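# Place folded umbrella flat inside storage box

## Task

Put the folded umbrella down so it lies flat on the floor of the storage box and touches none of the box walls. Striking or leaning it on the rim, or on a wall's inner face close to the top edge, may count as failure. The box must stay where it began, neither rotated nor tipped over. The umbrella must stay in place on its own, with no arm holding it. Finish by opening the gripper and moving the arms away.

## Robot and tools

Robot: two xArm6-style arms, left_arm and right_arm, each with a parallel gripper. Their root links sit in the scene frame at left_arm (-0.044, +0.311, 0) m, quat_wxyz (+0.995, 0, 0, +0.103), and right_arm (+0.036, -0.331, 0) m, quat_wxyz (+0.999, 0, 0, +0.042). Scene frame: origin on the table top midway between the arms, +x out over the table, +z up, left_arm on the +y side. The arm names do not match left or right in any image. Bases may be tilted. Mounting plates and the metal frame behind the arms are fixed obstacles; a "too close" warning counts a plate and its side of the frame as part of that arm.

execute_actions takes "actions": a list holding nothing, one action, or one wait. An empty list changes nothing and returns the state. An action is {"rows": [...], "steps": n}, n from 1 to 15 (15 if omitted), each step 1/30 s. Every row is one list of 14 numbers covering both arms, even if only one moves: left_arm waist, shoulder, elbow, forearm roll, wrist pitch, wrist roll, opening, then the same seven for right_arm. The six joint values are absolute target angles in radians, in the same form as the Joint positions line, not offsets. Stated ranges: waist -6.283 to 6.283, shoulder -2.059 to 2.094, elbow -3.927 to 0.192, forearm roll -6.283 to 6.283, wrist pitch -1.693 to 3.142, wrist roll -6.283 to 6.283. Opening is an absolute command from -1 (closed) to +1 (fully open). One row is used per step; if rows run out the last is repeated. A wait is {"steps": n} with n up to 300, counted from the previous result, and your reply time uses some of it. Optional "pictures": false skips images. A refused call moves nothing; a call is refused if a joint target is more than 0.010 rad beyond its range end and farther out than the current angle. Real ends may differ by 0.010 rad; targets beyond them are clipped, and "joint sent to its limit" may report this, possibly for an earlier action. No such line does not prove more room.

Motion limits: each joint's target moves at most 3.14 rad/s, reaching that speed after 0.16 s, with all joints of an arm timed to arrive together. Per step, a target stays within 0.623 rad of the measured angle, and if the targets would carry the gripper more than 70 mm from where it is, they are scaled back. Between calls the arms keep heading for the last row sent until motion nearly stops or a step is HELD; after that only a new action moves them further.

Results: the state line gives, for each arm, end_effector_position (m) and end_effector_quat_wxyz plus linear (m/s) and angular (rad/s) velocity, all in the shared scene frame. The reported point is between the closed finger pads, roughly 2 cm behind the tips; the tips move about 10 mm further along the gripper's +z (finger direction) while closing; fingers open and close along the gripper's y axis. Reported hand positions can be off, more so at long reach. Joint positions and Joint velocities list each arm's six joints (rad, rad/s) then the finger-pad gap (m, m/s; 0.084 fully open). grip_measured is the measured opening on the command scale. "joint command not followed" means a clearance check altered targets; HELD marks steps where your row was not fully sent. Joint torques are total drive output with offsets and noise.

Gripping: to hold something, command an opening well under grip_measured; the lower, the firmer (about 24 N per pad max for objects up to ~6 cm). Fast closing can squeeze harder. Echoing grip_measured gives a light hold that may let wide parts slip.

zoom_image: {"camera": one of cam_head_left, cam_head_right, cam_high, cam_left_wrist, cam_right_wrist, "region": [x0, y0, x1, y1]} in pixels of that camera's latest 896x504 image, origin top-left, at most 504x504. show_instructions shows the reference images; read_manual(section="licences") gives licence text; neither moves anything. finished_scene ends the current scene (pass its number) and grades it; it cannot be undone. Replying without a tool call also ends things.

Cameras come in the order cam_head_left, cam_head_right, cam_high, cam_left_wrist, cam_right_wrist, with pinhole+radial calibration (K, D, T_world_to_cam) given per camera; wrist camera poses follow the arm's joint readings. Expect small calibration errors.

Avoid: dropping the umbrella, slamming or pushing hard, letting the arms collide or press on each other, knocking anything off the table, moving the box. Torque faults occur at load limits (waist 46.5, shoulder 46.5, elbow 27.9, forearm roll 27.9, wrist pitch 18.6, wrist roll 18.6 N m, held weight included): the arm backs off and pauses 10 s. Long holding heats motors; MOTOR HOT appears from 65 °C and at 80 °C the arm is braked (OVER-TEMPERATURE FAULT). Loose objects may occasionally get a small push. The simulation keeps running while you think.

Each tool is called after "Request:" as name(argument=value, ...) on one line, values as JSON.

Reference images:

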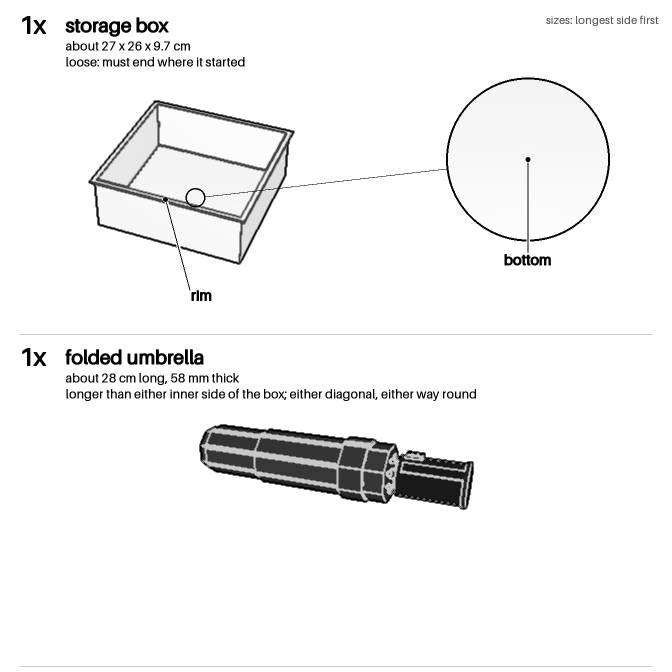

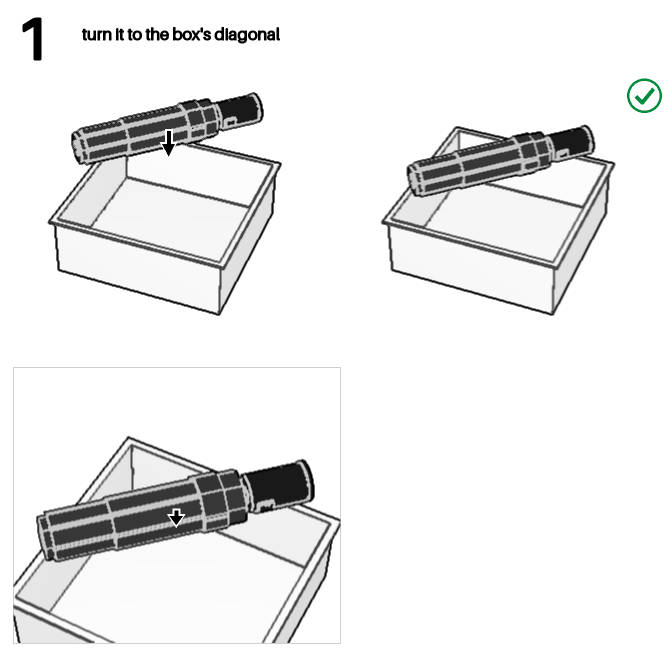

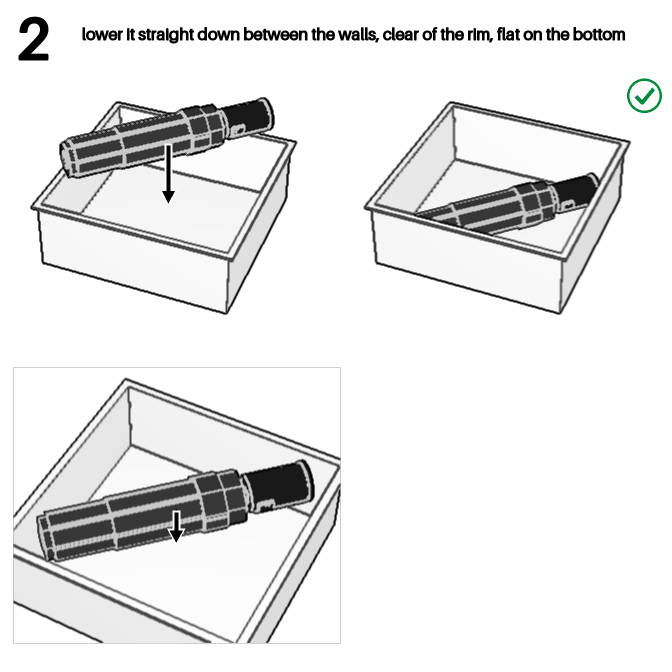

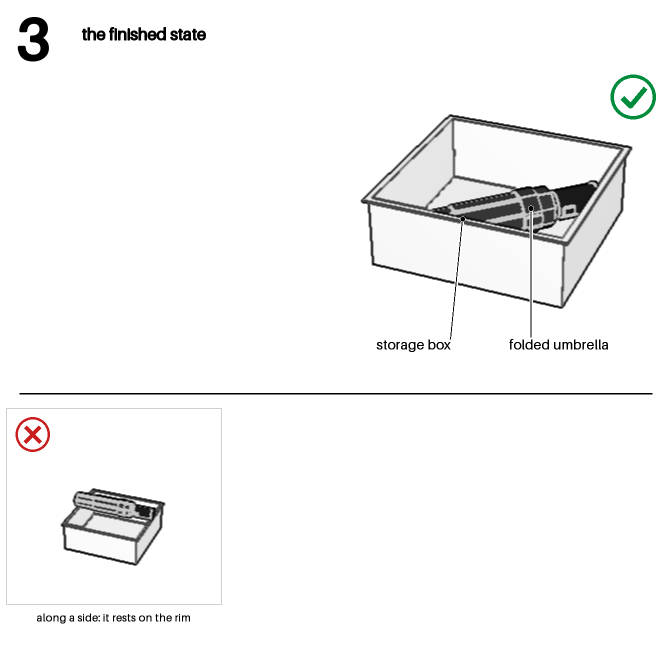

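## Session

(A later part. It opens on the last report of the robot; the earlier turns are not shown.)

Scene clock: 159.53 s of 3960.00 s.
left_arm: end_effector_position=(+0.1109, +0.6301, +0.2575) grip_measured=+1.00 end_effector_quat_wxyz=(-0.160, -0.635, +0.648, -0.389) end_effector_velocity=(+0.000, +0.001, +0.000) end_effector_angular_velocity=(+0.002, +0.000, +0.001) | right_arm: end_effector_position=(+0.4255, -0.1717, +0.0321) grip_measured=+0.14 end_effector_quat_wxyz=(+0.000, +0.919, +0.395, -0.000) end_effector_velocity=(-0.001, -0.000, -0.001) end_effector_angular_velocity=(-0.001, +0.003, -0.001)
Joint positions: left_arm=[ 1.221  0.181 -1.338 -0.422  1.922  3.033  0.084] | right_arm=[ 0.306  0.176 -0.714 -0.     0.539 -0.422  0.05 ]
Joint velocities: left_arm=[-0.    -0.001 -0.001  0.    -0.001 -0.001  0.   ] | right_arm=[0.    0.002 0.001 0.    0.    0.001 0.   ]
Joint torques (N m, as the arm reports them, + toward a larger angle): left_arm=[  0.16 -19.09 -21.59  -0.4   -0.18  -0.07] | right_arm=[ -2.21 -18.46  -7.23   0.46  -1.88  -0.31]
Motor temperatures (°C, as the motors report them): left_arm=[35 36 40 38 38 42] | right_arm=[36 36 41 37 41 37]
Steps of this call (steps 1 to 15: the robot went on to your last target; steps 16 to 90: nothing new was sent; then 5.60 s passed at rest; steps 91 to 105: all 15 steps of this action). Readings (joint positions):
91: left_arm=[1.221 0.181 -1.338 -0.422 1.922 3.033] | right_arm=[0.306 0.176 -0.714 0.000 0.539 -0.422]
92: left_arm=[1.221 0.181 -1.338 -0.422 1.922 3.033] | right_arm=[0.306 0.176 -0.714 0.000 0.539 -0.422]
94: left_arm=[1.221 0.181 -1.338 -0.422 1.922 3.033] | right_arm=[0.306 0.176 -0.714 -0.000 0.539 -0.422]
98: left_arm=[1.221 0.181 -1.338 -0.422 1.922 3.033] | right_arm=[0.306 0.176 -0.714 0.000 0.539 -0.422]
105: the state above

Request:
execute_actions(actions=[{"rows": [[1.221,0.181,-1.338,-0.422,1.922,3.033,1, 0.306,0.14,-0.73,0,0.59,-0.422,-0.2],[1.221,0.181,-1.338,-0.422,1.922,3.033,1, 0.306,0.14,-0.73,0,0.59,-0.422,-0.2],[1.221,0.181,-1.338,-0.422,1.922,3.033,1, 0.306,0.09,-0.752,0,0.662,-0.422,-0.2],[1.221,0.181,-1.338,-0.422,1.922,3.033,1, 0.306,0.09,-0.752,0,0.662,-0.422,-0.2],[1.221,0.181,-1.338,-0.422,1.922,3.033,1, 0.306,0.03,-0.781,0,0.751,-0.422,-0.2],[1.221,0.181,-1.338,-0.422,1.922,3.033,1, 0.306,0.03,-0.781,0,0.751,-0.422,-0.2],[1.221,0.181,-1.338,-0.422,1.922,3.033,1, 0.306,-0.03,-0.813,0,0.843,-0.422,-0.2],[1.221,0.181,-1.338,-0.422,1.922,3.033,1, 0.306,-0.03,-0.813,0,0.843,-0.422,-0.2],[1.221,0.181,-1.338,-0.422,1.922,3.033,1, 0.306,-0.09,-0.849,0,0.939,-0.422,-0.2],[1.221,0.181,-1.338,-0.422,1.922,3.033,1, 0.306,-0.09,-0.849,0,0.939,-0.422,-0.2],[1.221,0.181,-1.338,-0.422,1.922,3.033,1, 0.306,-0.153,-0.892,0,1.045,-0.422,-0.2]], "steps": 15}], pictures=false)

Request:
execute_actions(actions=[{"steps": 4}], pictures=false)

Request:
execute_actions(actions=[{"rows": [[1.221,0.181,-1.338,-0.422,1.922,3.033,1, 0.805,0.412,-1.890,0,1.478,0.657,-0.2]], "steps": 15}], pictures=false)

Request:
execute_actions(actions=[{"steps": 30}])

Scene clock: 187.07 s of 3960.00 s.
left_arm: end_effector_position=(+0.1109, +0.6301, +0.2575) grip_measured=+1.00 end_effector_quat_wxyz=(-0.160, -0.635, +0.648, -0.389) end_effector_velocity=(-0.000, -0.000, +0.000) end_effector_angular_velocity=(+0.000, +0.001, -0.001) | right_arm: end_effector_position=(+0.4313, -0.1693, +0.1687) grip_measured=+0.14 end_effector_quat_wxyz=(+0.000, +0.919, +0.395, +0.001) end_effector_velocity=(-0.034, -0.014, +0.370) end_effector_angular_velocity=(+0.014, -0.034, +0.001)
Joint positions: left_arm=[ 1.221  0.181 -1.338 -0.422  1.922  3.033  0.084] | right_arm=[ 0.306 -0.096 -0.857 -0.     0.95  -0.422  0.05 ]
Joint velocities: left_arm=[ 0.    -0.    -0.     0.001  0.001  0.001 -0.   ] | right_arm=[-0.    -0.666 -0.414 -0.     1.043 -0.001  0.   ]
Joint torques (N m, as the arm reports them, + toward a larger angle): left_arm=[  0.26 -19.52 -21.5   -0.51  -0.32   0.03] | right_arm=[ -2.37 -14.91  -9.57   0.43  -2.31  -0.27]
Motor temperatures (°C, as the motors report them): left_arm=[35 36 40 38 38 42] | right_arm=[36 36 40 37 41 37]
Steps of this call (steps 1 to 15: the robot went on to your last target; steps 16 to 90: nothing new was sent; then 24.03 s passed at rest; steps 91 to 105: all 15 steps of this action). Readings (joint positions):
91: left_arm=[1.221 0.181 -1.338 -0.422 1.922 3.033] | right_arm=[0.306 0.176 -0.714 0.000 0.539 -0.422]
92: left_arm=[1.221 0.181 -1.338 -0.422 1.922 3.033] | right_arm=[0.306 0.173 -0.715 0.000 0.545 -0.422]
94: left_arm=[1.221 0.181 -1.338 -0.422 1.922 3.033] | right_arm=[0.306 0.157 -0.719 0.000 0.575 -0.422]
98: left_arm=[1.221 0.181 -1.338 -0.422 1.922 3.033] | right_arm=[0.306 0.077 -0.758 0.000 0.686 -0.422]
105: the state above

Scene clock: 187.20 s of 3960.00 s.
left_arm: end_effector_position=(+0.1109, +0.6301, +0.2575) grip_measured=+1.00 end_effector_quat_wxyz=(-0.160, -0.635, +0.648, -0.389) end_effector_velocity=(+0.000, +0.000, -0.000) end_effector_angular_velocity=(-0.000, -0.001, +0.000) | right_arm: end_effector_position=(+0.4285, -0.1704, +0.1989) grip_measured=+0.14 end_effector_quat_wxyz=(+0.000, +0.919, +0.395, +0.005) end_effector_velocity=(-0.028, -0.012, +0.048) end_effector_angular_velocity=(-0.025, +0.061, -0.002)
Joint positions: left_arm=[ 1.221  0.181 -1.338 -0.422  1.922  3.033  0.084] | right_arm=[ 0.306 -0.149 -0.891 -0.     1.03  -0.422  0.05 ]
Joint velocities: left_arm=[ 0.     0.     0.    -0.001 -0.     0.     0.   ] | right_arm=[-0.    -0.106 -0.05  -0.     0.222  0.002 -0.   ]
Joint torques (N m, as the arm reports them, + toward a larger angle): left_arm=[  0.07 -18.85 -21.52  -0.43  -0.07  -0.02] | right_arm=[ -2.31 -10.94  -8.04   0.47  -1.88  -0.29]
Motor temperatures (°C, as the motors report them): left_arm=[35 36 40 38 38 42] | right_arm=[36 36 40 37 41 37]
Steps of this call (steps 1 to 4: the robot went on to your last target). Readings (joint positions):
1: left_arm=[1.221 0.181 -1.338 -0.422 1.922 3.033] | right_arm=[0.306 -0.116 -0.870 -0.000 0.981 -0.422]
2: left_arm=[1.221 0.181 -1.338 -0.422 1.922 3.033] | right_arm=[0.306 -0.132 -0.881 -0.000 1.005 -0.422]
4: the state above

Scene clock: 187.70 s of 3960.00 s.
left_arm: end_effector_position=(+0.1109, +0.6301, +0.2575) grip_measured=+1.00 end_effector_quat_wxyz=(-0.160, -0.635, +0.648, -0.389) end_effector_velocity=(+0.000, +0.000, +0.000) end_effector_angular_velocity=(+0.001, -0.001, +0.000) | right_arm: end_effector_position=(+0.4229, -0.0117, +0.2236) grip_measured=+0.14 end_effector_quat_wxyz=(+0.021, +0.952, +0.302, -0.051) end_effector_velocity=(+0.042, +0.336, +0.195) end_effector_angular_velocity=(+0.069, -0.299, -0.777)
Joint positions: left_arm=[ 1.221  0.181 -1.338 -0.422  1.922  3.033  0.084] | right_arm=[ 0.607  0.191 -1.385  0.     1.303  0.077  0.05 ]
Joint velocities: left_arm=[ 0.    -0.    -0.001 -0.     0.     0.    -0.   ] | right_arm=[ 0.463  0.516 -1.2   -0.001  0.41   1.248  0.   ]
Joint torques (N m, as the arm reports them, + toward a larger angle): left_arm=[ -0.2  -19.71 -21.45  -0.7   -0.23  -0.14] | right_arm=[ -3.2  -26.55 -11.4    0.33  -1.86  -0.28]
Motor temperatures (°C, as the motors report them): left_arm=[35 36 40 38 38 42] | right_arm=[36 36 40 37 41 37]
Steps of this call (steps 1 to 15: all 15 steps of this action). Readings (joint positions):
1: left_arm=[1.221 0.181 -1.338 -0.422 1.922 3.033] | right_arm=[0.306 -0.150 -0.892 -0.000 1.036 -0.422]
2: left_arm=[1.221 0.181 -1.338 -0.422 1.922 3.033] | right_arm=[0.310 -0.146 -0.896 -0.000 1.045 -0.415]
4: left_arm=[1.221 0.181 -1.338 -0.422 1.922 3.033] | right_arm=[0.353 -0.096 -0.950 -0.001 1.087 -0.358]
8: left_arm=[1.221 0.181 -1.338 -0.422 1.922 3.033] | right_arm=[0.469 0.036 -1.105 0.000 1.183 -0.204]
15: the state above

Scene clock: 188.70 s of 3960.00 s.
left_arm: end_effector_position=(+0.1109, +0.6301, +0.2575) grip_measured=+1.00 end_effector_quat_wxyz=(-0.160, -0.635, +0.648, -0.389) end_effector_velocity=(-0.000, -0.001, -0.000) end_effector_angular_velocity=(-0.002, +0.001, -0.001) | right_arm: end_effector_position=(+0.4067, +0.1242, +0.3001) grip_measured=+0.14 end_effector_quat_wxyz=(+0.000, +0.993, +0.116, -0.000) end_effector_velocity=(-0.000, +0.001, +0.000) end_effector_angular_velocity=(+0.001, -0.000, +0.000)
Joint positions: left_arm=[ 1.221  0.181 -1.338 -0.422  1.922  3.033  0.084] | right_arm=[ 0.805  0.412 -1.89  -0.     1.478  0.657  0.05 ]
Joint velocities: left_arm=[-0.    -0.     0.001  0.001  0.001 -0.    -0.   ] | right_arm=[ 0.001  0.    -0.001  0.001 -0.     0.001 -0.   ]
Joint torques (N m, as the arm reports them, + toward a larger angle): left_arm=[ -0.05 -19.72 -21.32  -0.64  -0.36  -0.13] | right_arm=[ -2.36 -29.65 -11.36   0.32  -2.16  -0.3 ]
Motor temperatures (°C, as the motors report them): left_arm=[35 36 40 38 38 42] | right_arm=[36 36 40 37 41 37]
Steps of this call (steps 1 to 30: the robot went on to your last target). Readings (joint positions):
1: left_arm=[1.221 0.181 -1.338 -0.422 1.922 3.033] | right_arm=[0.623 0.208 -1.425 0.000 1.317 0.120]
2: left_arm=[1.221 0.181 -1.338 -0.422 1.922 3.033] | right_arm=[0.638 0.225 -1.464 0.000 1.330 0.165]
4: left_arm=[1.221 0.181 -1.338 -0.422 1.922 3.033] | right_arm=[0.669 0.259 -1.545 -0.000 1.358 0.257]
8: left_arm=[1.221 0.181 -1.338 -0.422 1.922 3.033] | right_arm=[0.733 0.332 -1.708 -0.000 1.415 0.447]
30: the state above
camera_calibration (this result's frames):
cam_left_wrist: T_world_to_cam=[[-0.944502, -0.114362, -0.307958, 0.287497], [0.146058, 0.693504, -0.705492, -0.203579], [0.294252, -0.711318, -0.638312, 0.7108], [0, 0, 0, 1]] pos_world=[0.0921214, 0.679667, 0.398626]
cam_right_wrist: T_world_to_cam=[[0.239626, -0.970838, 0.007209, 0.0540823], [-0.970843, -0.239664, -0.00492731, 0.49663], [0.00651136, -0.00581809, -0.999962, 0.426605], [0, 0, 0, 1]] pos_world=[0.466413, 0.174012, 0.428646]

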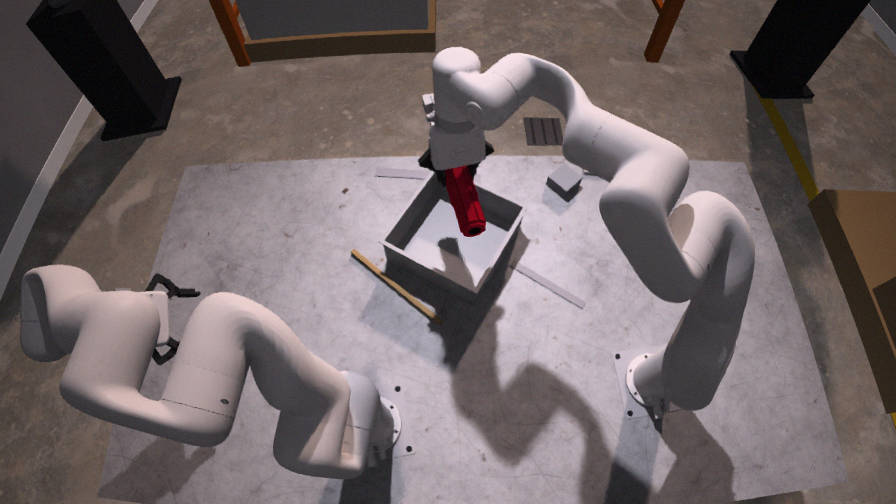

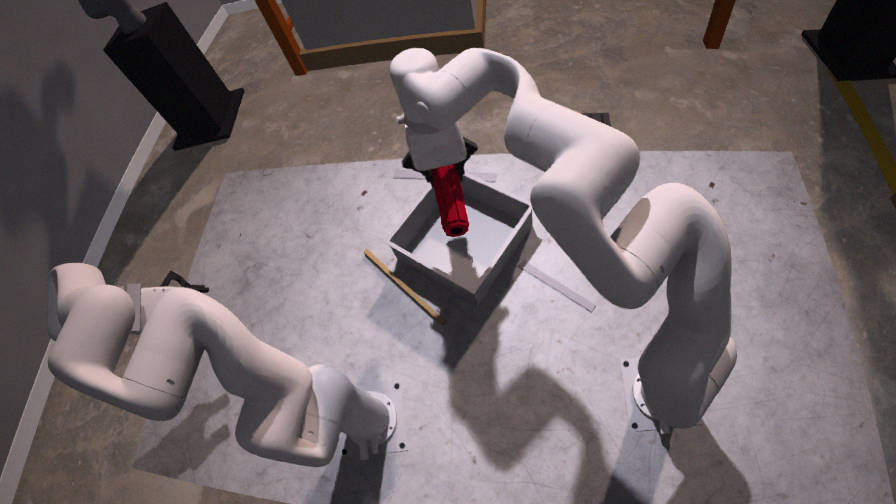

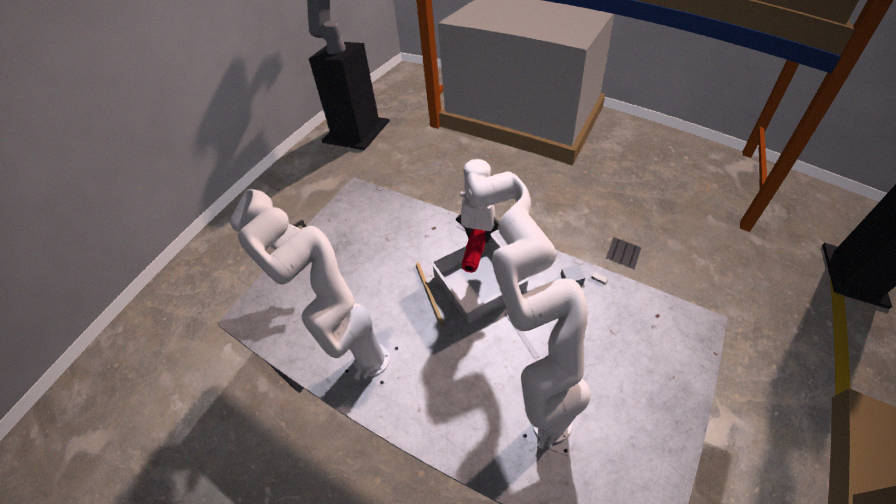

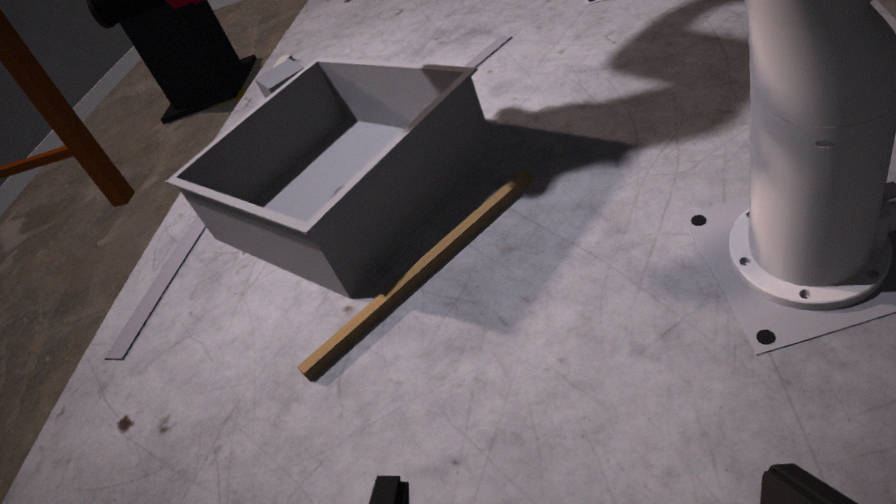

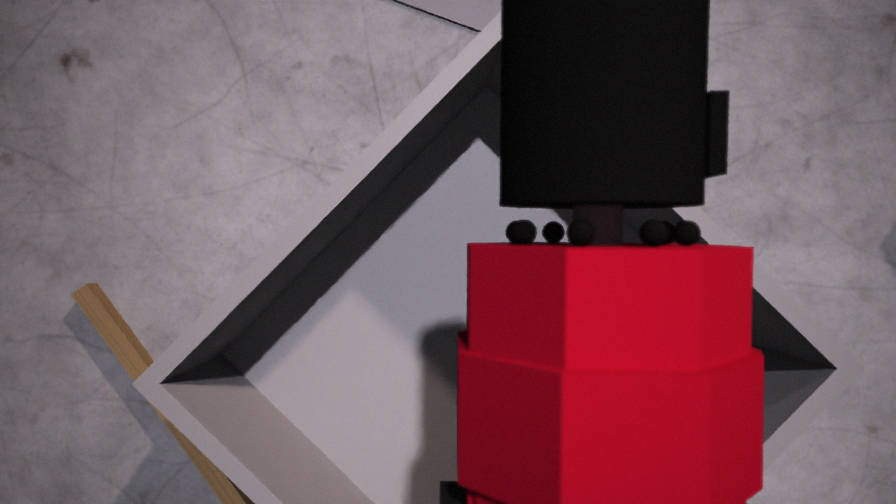

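Request:
zoom_image(camera="cam_right_wrist", region=[100, 280, 340, 480])

Request:
zoom_image(camera="cam_right_wrist", region=[700, 260, 896, 460])

Request:
zoom_image(camera="cam_right_wrist", region=[340, 0, 560, 200])

Region (100, 280, 340, 480) of cam_right_wrist's 896x504 image, scaled by 2.100, with more detail than that image has.

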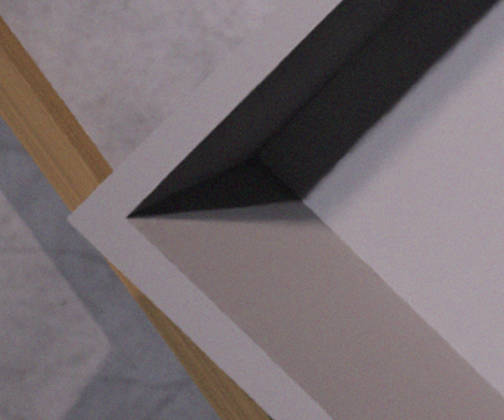

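Region (700, 260, 896, 460) of cam_right_wrist's 896x504 image, scaled by 2.520, with more detail than that image has; it fills the left 494 columns of this view, and the rest is white.

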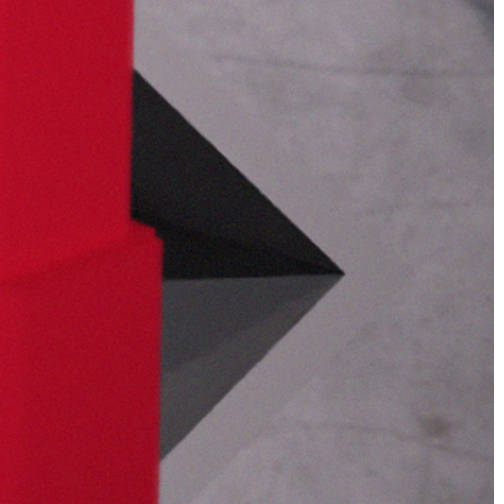

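Region (340, 0, 560, 200) of cam_right_wrist's 896x504 image, scaled by 2.291, with more detail than that image has; it fills the top 458 rows of this view, and the rest is white.

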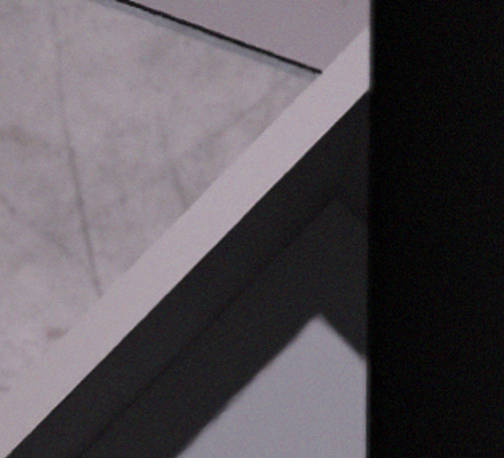

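Request:
execute_actions(actions=[{"rows": [[1.221,0.181,-1.338,-0.422,1.922,3.033,1, 0.809,0.475,-1.552,0,1.077,0.676,-0.2]], "steps": 15}], pictures=false)

Request:
execute_actions(actions=[{"steps": 18}])

Scene clock: 236.73 s of 3960.00 s.
left_arm: end_effector_position=(+0.1109, +0.6301, +0.2575) grip_measured=+1.00 end_effector_quat_wxyz=(-0.160, -0.635, +0.648, -0.389) end_effector_velocity=(-0.000, -0.000, +0.000) end_effector_angular_velocity=(-0.000, +0.001, -0.000) | right_arm: end_effector_position=(+0.4066, +0.1280, +0.1500) grip_measured=+0.14 end_effector_quat_wxyz=(+0.004, +0.994, +0.108, -0.004) end_effector_velocity=(-0.005, -0.006, -0.071) end_effector_angular_velocity=(+0.009, -0.009, -0.009)
Joint positions: left_arm=[ 1.221  0.181 -1.338 -0.422  1.922  3.033  0.084] | right_arm=[ 0.809  0.477 -1.558  0.     1.092  0.675  0.05 ]
Joint velocities: left_arm=[-0.     0.    -0.     0.001  0.    -0.    -0.   ] | right_arm=[ 0.001  0.031  0.165 -0.001 -0.208  0.01   0.   ]
Joint torques (N m, as the arm reports them, + toward a larger angle): left_arm=[  0.29 -19.32 -21.47  -0.4   -0.24  -0.03] | right_arm=[ -2.45 -38.84 -15.31   0.35  -2.56  -0.29]
Motor temperatures (°C, as the motors report them): left_arm=[35 36 40 38 38 42] | right_arm=[36 37 41 37 41 37]
Steps of this call (steps 1 to 15: the robot went on to your last target; steps 16 to 90: nothing new was sent; then 44.53 s passed at rest; steps 91 to 105: all 15 steps of this action). Readings (joint positions):
91: left_arm=[1.221 0.181 -1.338 -0.422 1.922 3.033] | right_arm=[0.805 0.412 -1.890 -0.000 1.478 0.657]
92: left_arm=[1.221 0.181 -1.338 -0.422 1.922 3.033] | right_arm=[0.805 0.412 -1.886 -0.000 1.471 0.657]
94: left_arm=[1.221 0.181 -1.338 -0.422 1.922 3.033] | right_arm=[0.806 0.415 -1.846 -0.000 1.412 0.660]
98: left_arm=[1.221 0.181 -1.338 -0.422 1.922 3.033] | right_arm=[0.807 0.447 -1.712 0.000 1.272 0.667]
105: the state above

Scene clock: 237.33 s of 3960.00 s.
left_arm: end_effector_position=(+0.1109, +0.6301, +0.2575) grip_measured=+1.00 end_effector_quat_wxyz=(-0.160, -0.635, +0.648, -0.389) end_effector_velocity=(+0.000, +0.001, +0.000) end_effector_angular_velocity=(+0.002, -0.001, +0.002) | right_arm: end_effector_position=(+0.4079, +0.1297, +0.1502) grip_measured=+0.14 end_effector_quat_wxyz=(-0.000, +0.994, +0.108, +0.000) end_effector_velocity=(+0.000, -0.000, -0.001) end_effector_angular_velocity=(+0.000, -0.000, +0.000)
Joint positions: left_arm=[ 1.221  0.181 -1.338 -0.422  1.922  3.033  0.084] | right_arm=[ 0.809  0.475 -1.552 -0.     1.077  0.676  0.05 ]
Joint velocities: left_arm=[ 0.    -0.    -0.    -0.002 -0.002 -0.001  0.   ] | right_arm=[-0.001  0.     0.001 -0.    -0.002 -0.001 -0.   ]
Joint torques (N m, as the arm reports them, + toward a larger angle): left_arm=[  0.03 -19.22 -21.49  -0.4   -0.21  -0.08] | right_arm=[ -2.13 -30.53 -11.19   0.34  -2.1   -0.27]
Motor temperatures (°C, as the motors report them): left_arm=[35 36 40 38 38 42] | right_arm=[36 37 41 37 41 37]
Steps of this call (steps 1 to 18: the robot went on to your last target). Readings (joint positions):
1: left_arm=[1.221 0.181 -1.338 -0.422 1.922 3.033] | right_arm=[0.809 0.477 -1.555 0.000 1.087 0.676]
2: left_arm=[1.221 0.181 -1.338 -0.422 1.922 3.033] | right_arm=[0.809 0.476 -1.554 0.000 1.083 0.676]
4: left_arm=[1.221 0.181 -1.338 -0.422 1.922 3.033] | right_arm=[0.809 0.473 -1.556 -0.000 1.079 0.676]
8: left_arm=[1.221 0.181 -1.338 -0.422 1.922 3.033] | right_arm=[0.809 0.473 -1.555 -0.000 1.077 0.676]
18: the state above
camera_calibration (this result's frames):
cam_left_wrist: T_world_to_cam=[[-0.944501, -0.114362, -0.307959, 0.287497], [0.146058, 0.693504, -0.705492, -0.203579], [0.294252, -0.711318, -0.638312, 0.7108], [0, 0, 0, 1]] pos_world=[0.0921214, 0.679667, 0.398626]
cam_right_wrist: T_world_to_cam=[[0.225192, -0.974291, 0.00672797, 0.0666065], [-0.97429, -0.22523, -0.00552068, 0.498024], [0.00689409, -0.00531178, -0.999962, 0.27649], [0, 0, 0, 1]] pos_world=[0.468314, 0.178533, 0.278781]

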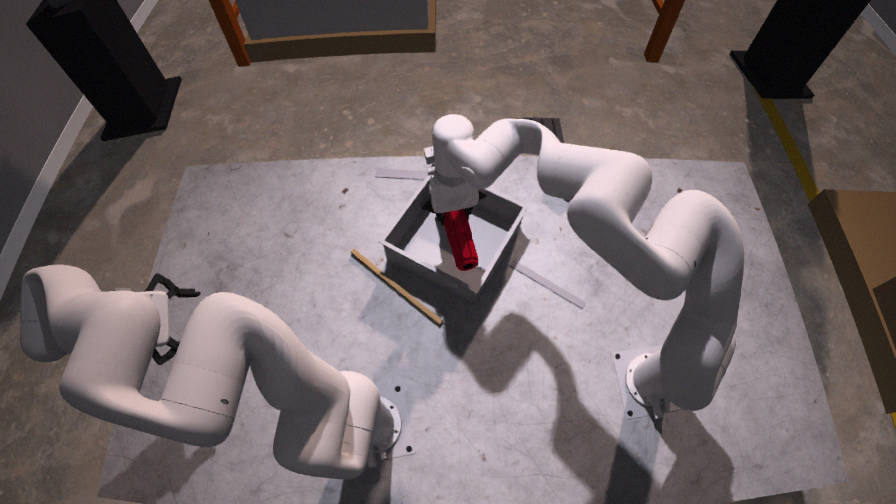

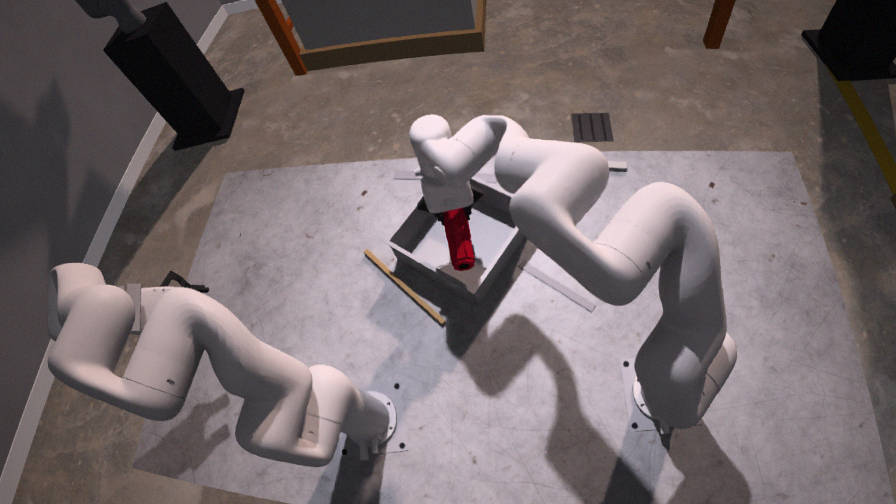

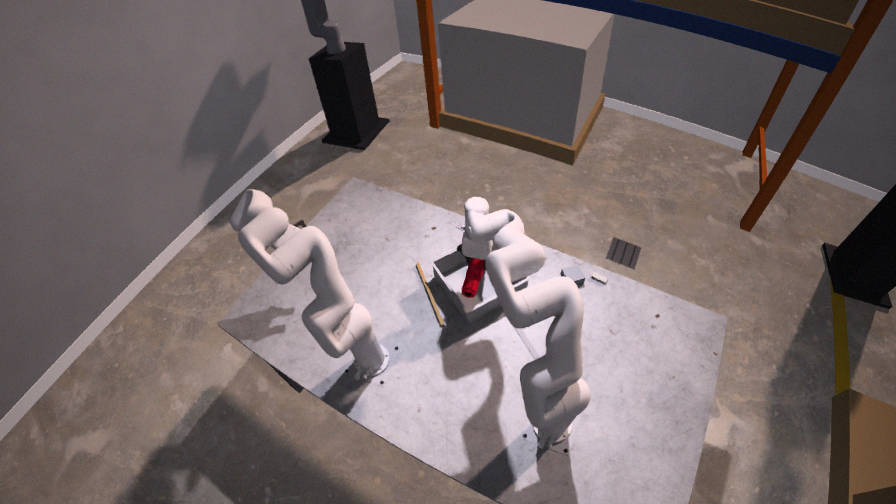

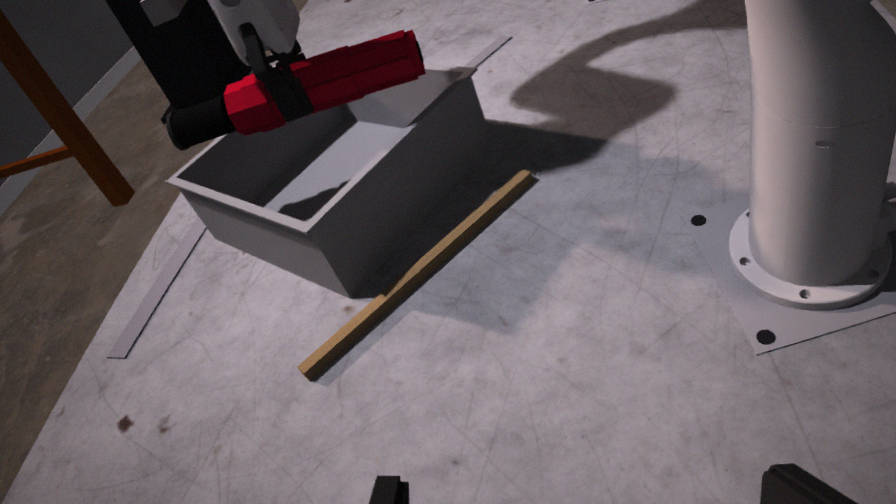

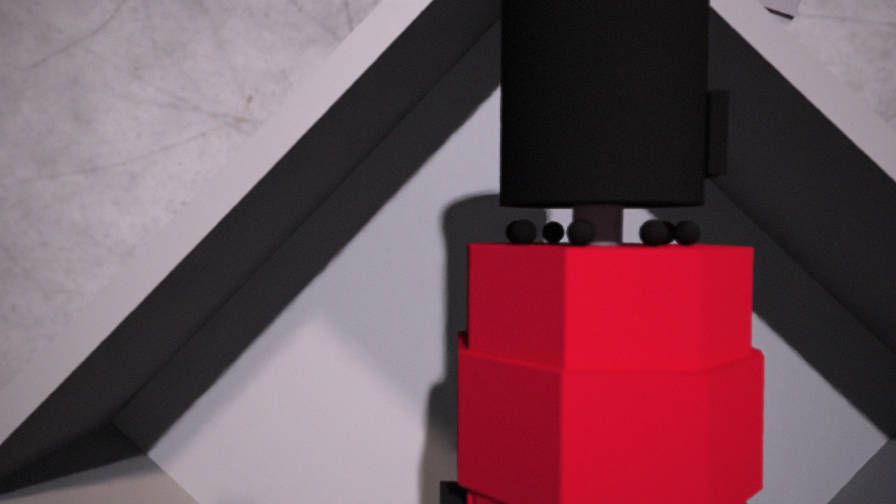

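Request:
zoom_image(camera="cam_right_wrist", region=[0, 0, 504, 504])

Request:
zoom_image(camera="cam_right_wrist", region=[640, 0, 896, 504])

Region (0, 0, 504, 504) of cam_right_wrist's 896x504 image, scaled by 1.000.

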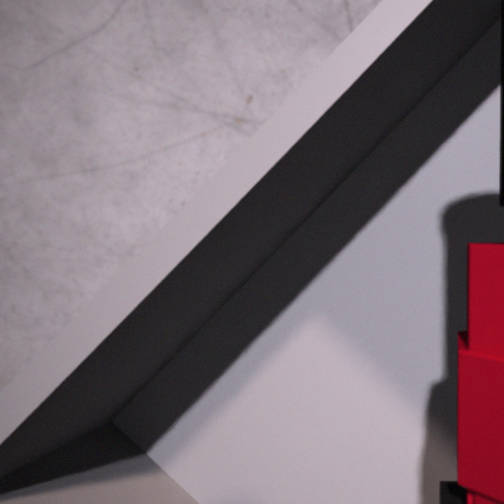

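Region (640, 0, 896, 504) of cam_right_wrist's 896x504 image, scaled by 1.000; it fills the left 256 columns of this view, and the rest is white.

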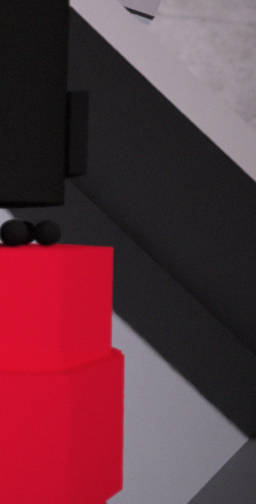

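Request:
zoom_image(camera="cam_head_left", region=[370, 180, 540, 310])

Request:
zoom_image(camera="cam_left_wrist", region=[140, 0, 500, 260])

Region (370, 180, 540, 310) of cam_head_left's 896x504 image, scaled by 2.965, with more detail than that image has; it fills the top 385 rows of this view, and the rest is white.

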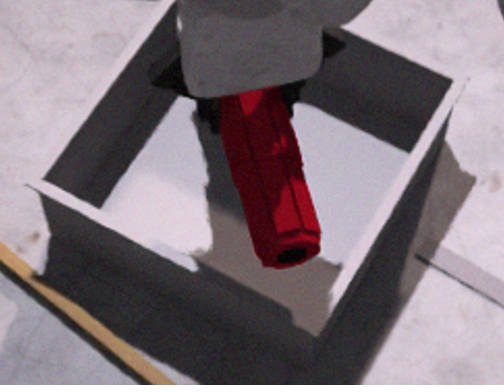

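Region (140, 0, 500, 260) of cam_left_wrist's 896x504 image, scaled by 1.400, with more detail than that image has.

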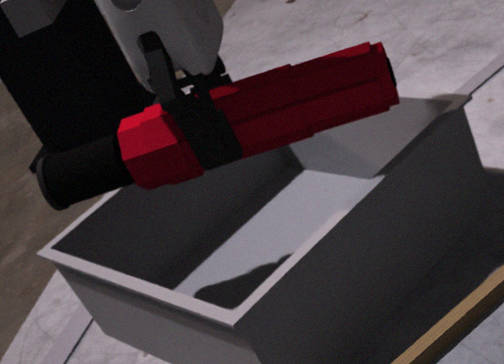

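Request:
zoom_image(camera="cam_head_left", region=[430, 230, 520, 310])

Request:
zoom_image(camera="cam_head_right", region=[425, 230, 515, 310])

Region (430, 230, 520, 310) of cam_head_left's 896x504 image, scaled by 5.600, with more detail than that image has.

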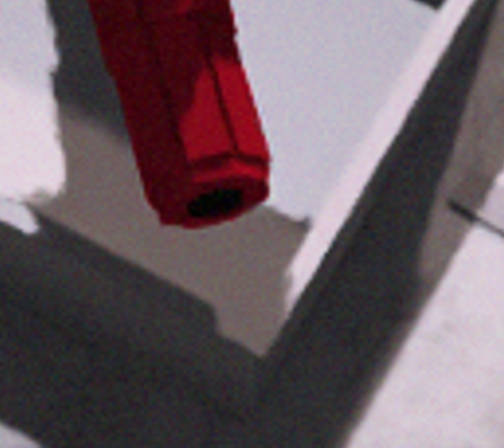

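Region (425, 230, 515, 310) of cam_head_right's 896x504 image, scaled by 5.600, with more detail than that image has.

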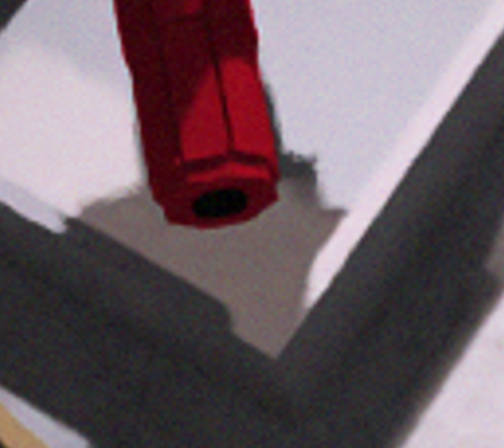

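Request:
zoom_image(camera="cam_right_wrist", region=[430, 0, 800, 504])

Request:
zoom_image(camera="cam_high", region=[410, 220, 550, 340])

Region (430, 0, 800, 504) of cam_right_wrist's 896x504 image, scaled by 1.000; it fills the left 370 columns of this view, and the rest is white.

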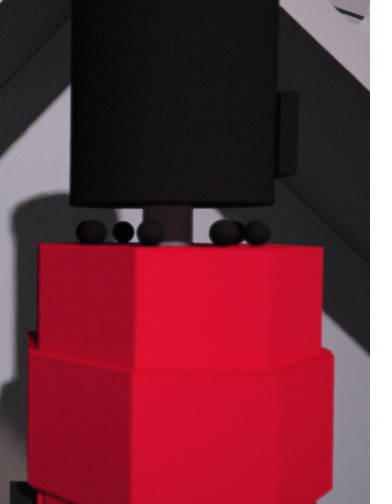

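Region (410, 220, 550, 340) of cam_high's 896x504 image, scaled by 3.600, with more detail than that image has; it fills the top 432 rows of this view, and the rest is white.

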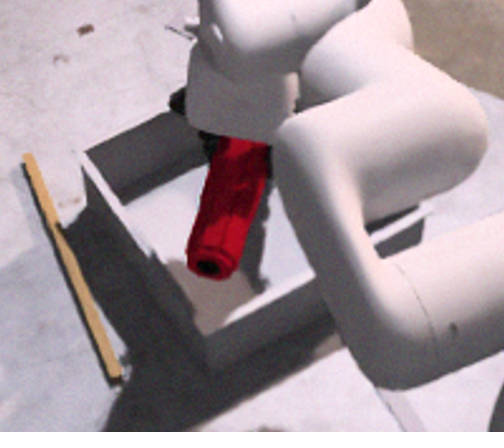

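Request:
zoom_image(camera="cam_high", region=[440, 270, 510, 335])

Region (440, 270, 510, 335) of cam_high's 896x504 image, scaled by 7.200, with more detail than that image has; it fills the top 468 rows of this view, and the rest is white.

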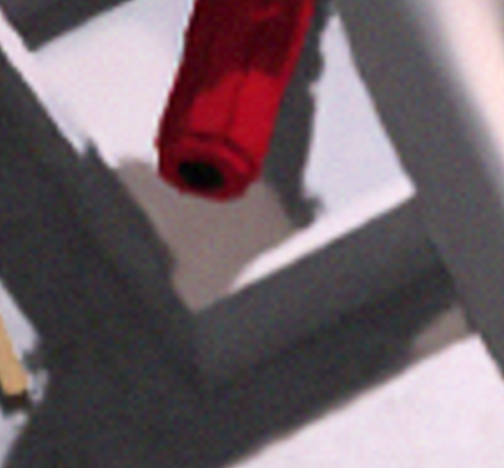

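Request:
execute_actions(actions=[{"rows": [[1.221,0.181,-1.338,-0.422,1.922,3.033,1, 0.804,0.473,-1.5491,0,1.0761,0.651,-0.2]], "steps": 15}])

Scene clock: 357.83 s of 3960.00 s.
left_arm: end_effector_position=(+0.1109, +0.6301, +0.2575) grip_measured=+1.00 end_effector_quat_wxyz=(-0.160, -0.635, +0.648, -0.389) end_effector_velocity=(+0.000, -0.000, -0.000) end_effector_angular_velocity=(-0.001, -0.001, +0.000) | right_arm: end_effector_position=(+0.4098, +0.1274, +0.1500) grip_measured=+0.14 end_effector_quat_wxyz=(+0.000, +0.993, +0.118, -0.000) end_effector_velocity=(+0.001, -0.000, -0.000) end_effector_angular_velocity=(+0.001, -0.001, +0.000)
Joint positions: left_arm=[ 1.221  0.181 -1.338 -0.422  1.922  3.033  0.084] | right_arm=[ 0.804  0.473 -1.549  0.     1.076  0.651  0.05 ]
Joint velocities: left_arm=[-0.    -0.     0.002 -0.001 -0.     0.    -0.   ] | right_arm=[-0.001  0.001 -0.    -0.    -0.002 -0.    -0.   ]
Joint torques (N m, as the arm reports them, + toward a larger angle): left_arm=[ -0.07 -19.57 -21.32  -0.35  -0.12   0.01] | right_arm=[ -2.23 -30.6  -11.14   0.43  -2.06  -0.3 ]
Motor temperatures (°C, as the motors report them): left_arm=[35 36 40 38 38 42] | right_arm=[36 37 42 37 41 37]
Steps of this call (steps 1 to 15: the robot went on to your last target; steps 16 to 90: nothing new was sent; then 117.00 s passed at rest; steps 91 to 105: all 15 steps of this action). Readings (joint positions):
91: left_arm=[1.221 0.181 -1.338 -0.422 1.922 3.033] | right_arm=[0.809 0.475 -1.552 0.000 1.077 0.676]
92: left_arm=[1.221 0.181 -1.338 -0.422 1.922 3.033] | right_arm=[0.809 0.475 -1.552 0.000 1.077 0.672]
94: left_arm=[1.221 0.181 -1.338 -0.422 1.922 3.033] | right_arm=[0.806 0.474 -1.550 0.000 1.076 0.662]
98: left_arm=[1.221 0.181 -1.338 -0.422 1.922 3.033] | right_arm=[0.804 0.473 -1.549 -0.000 1.076 0.653]
105: the state above
camera_calibration (this result's frames):
cam_left_wrist: T_world_to_cam=[[-0.944501, -0.114361, -0.307959, 0.287497], [0.146058, 0.693504, -0.705492, -0.203579], [0.294252, -0.711318, -0.638312, 0.7108], [0, 0, 0, 1]] pos_world=[0.0921214, 0.679667, 0.398626]
cam_right_wrist: T_world_to_cam=[[0.244611, -0.969596, 0.00707079, 0.0552853], [-0.969599, -0.244649, -0.00507324, 0.499772], [0.00664885, -0.00561486, -0.999962, 0.276382], [0, 0, 0, 1]] pos_world=[0.469218, 0.177425, 0.278516]

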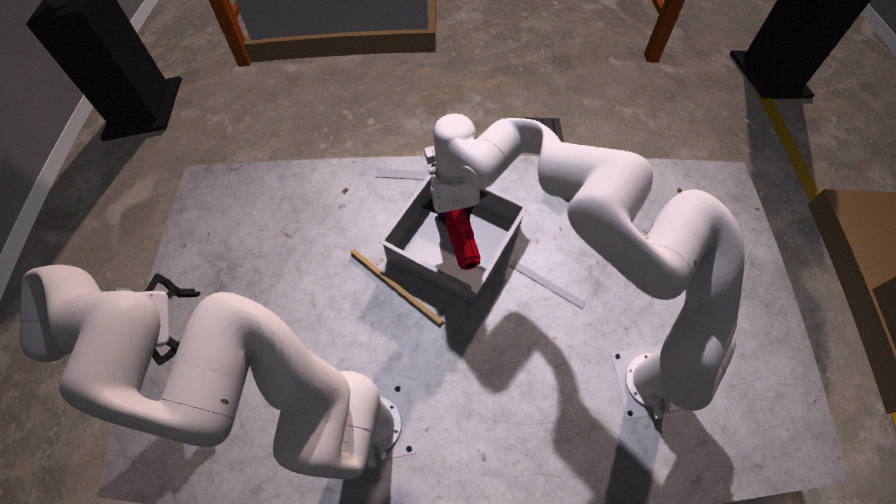

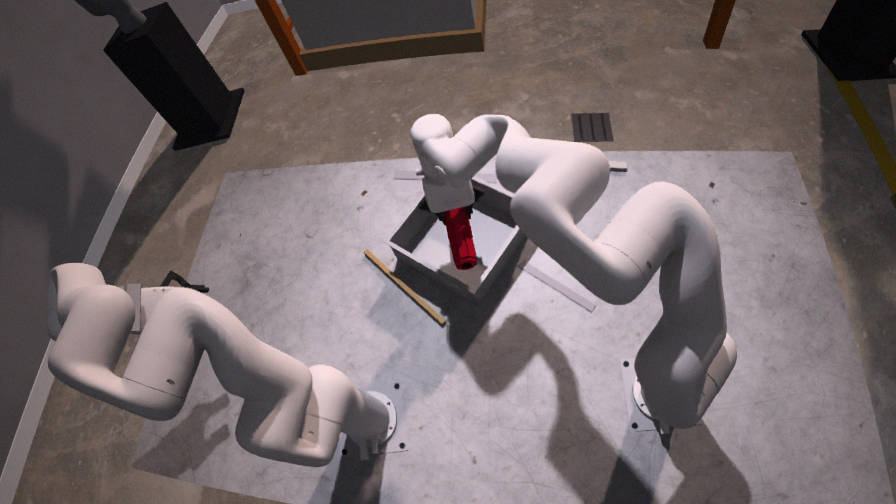

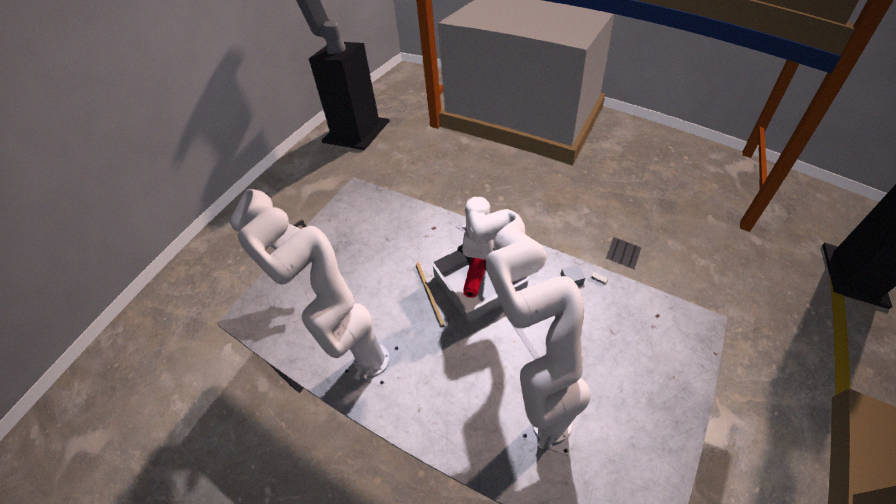

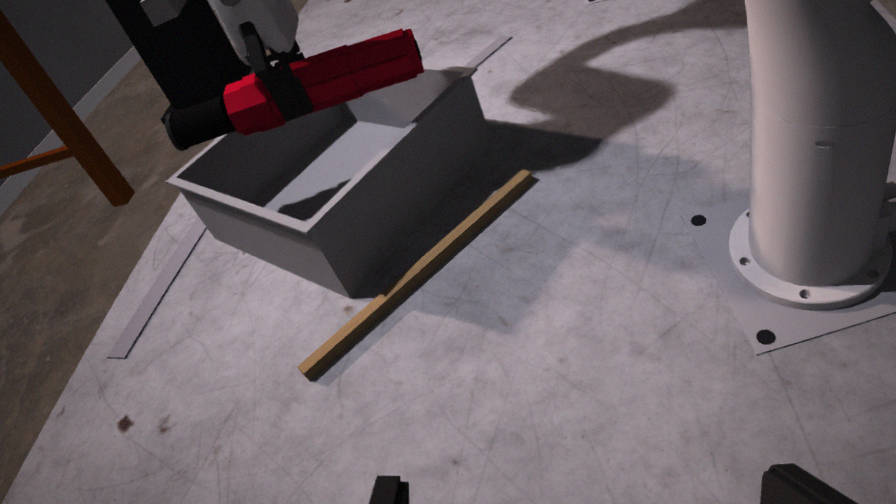

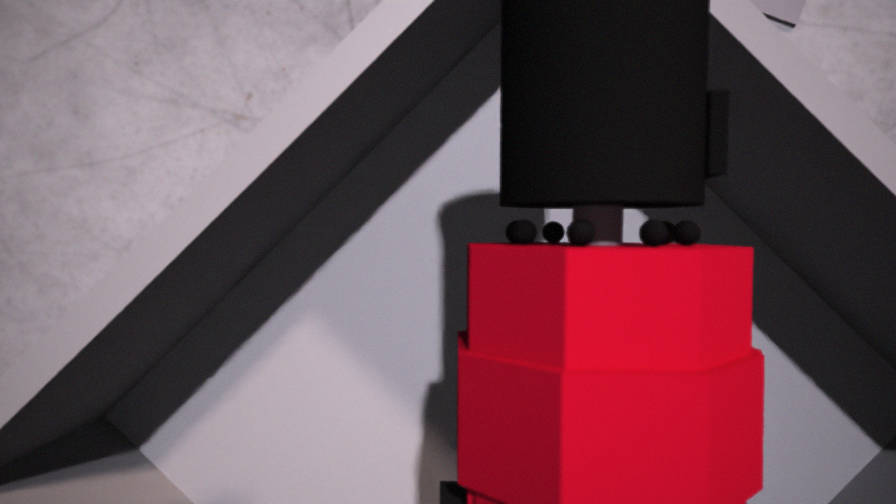

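Request:
zoom_image(camera="cam_head_left", region=[430, 230, 520, 310])

Request:
zoom_image(camera="cam_high", region=[440, 270, 510, 335])

Request:
zoom_image(camera="cam_head_right", region=[425, 230, 515, 310])

Region (430, 230, 520, 310) of cam_head_left's 896x504 image, scaled by 5.600, with more detail than that image has.

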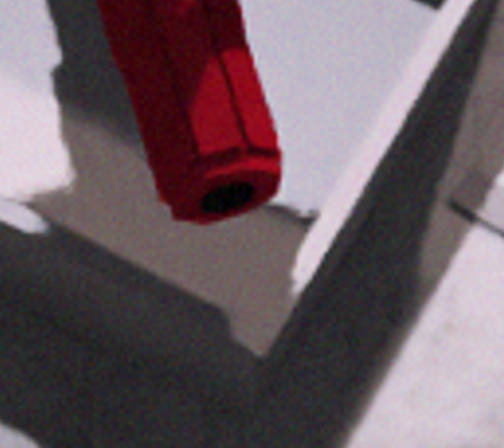

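Region (440, 270, 510, 335) of cam_high's 896x504 image, scaled by 7.200, with more detail than that image has; it fills the top 468 rows of this view, and the rest is white.

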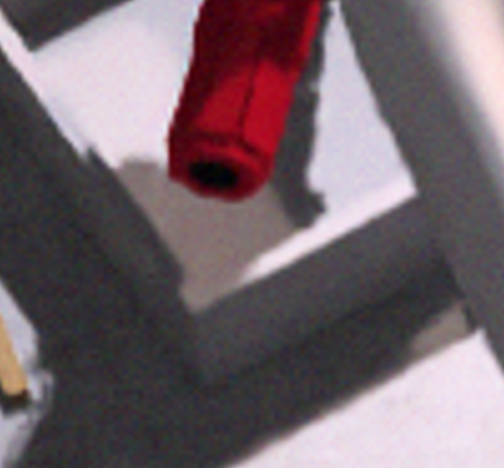

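Region (425, 230, 515, 310) of cam_head_right's 896x504 image, scaled by 5.600, with more detail than that image has.

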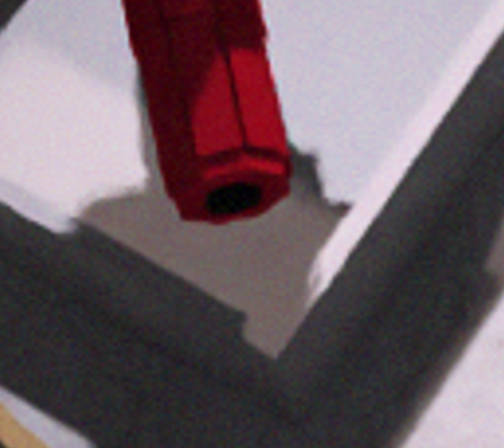

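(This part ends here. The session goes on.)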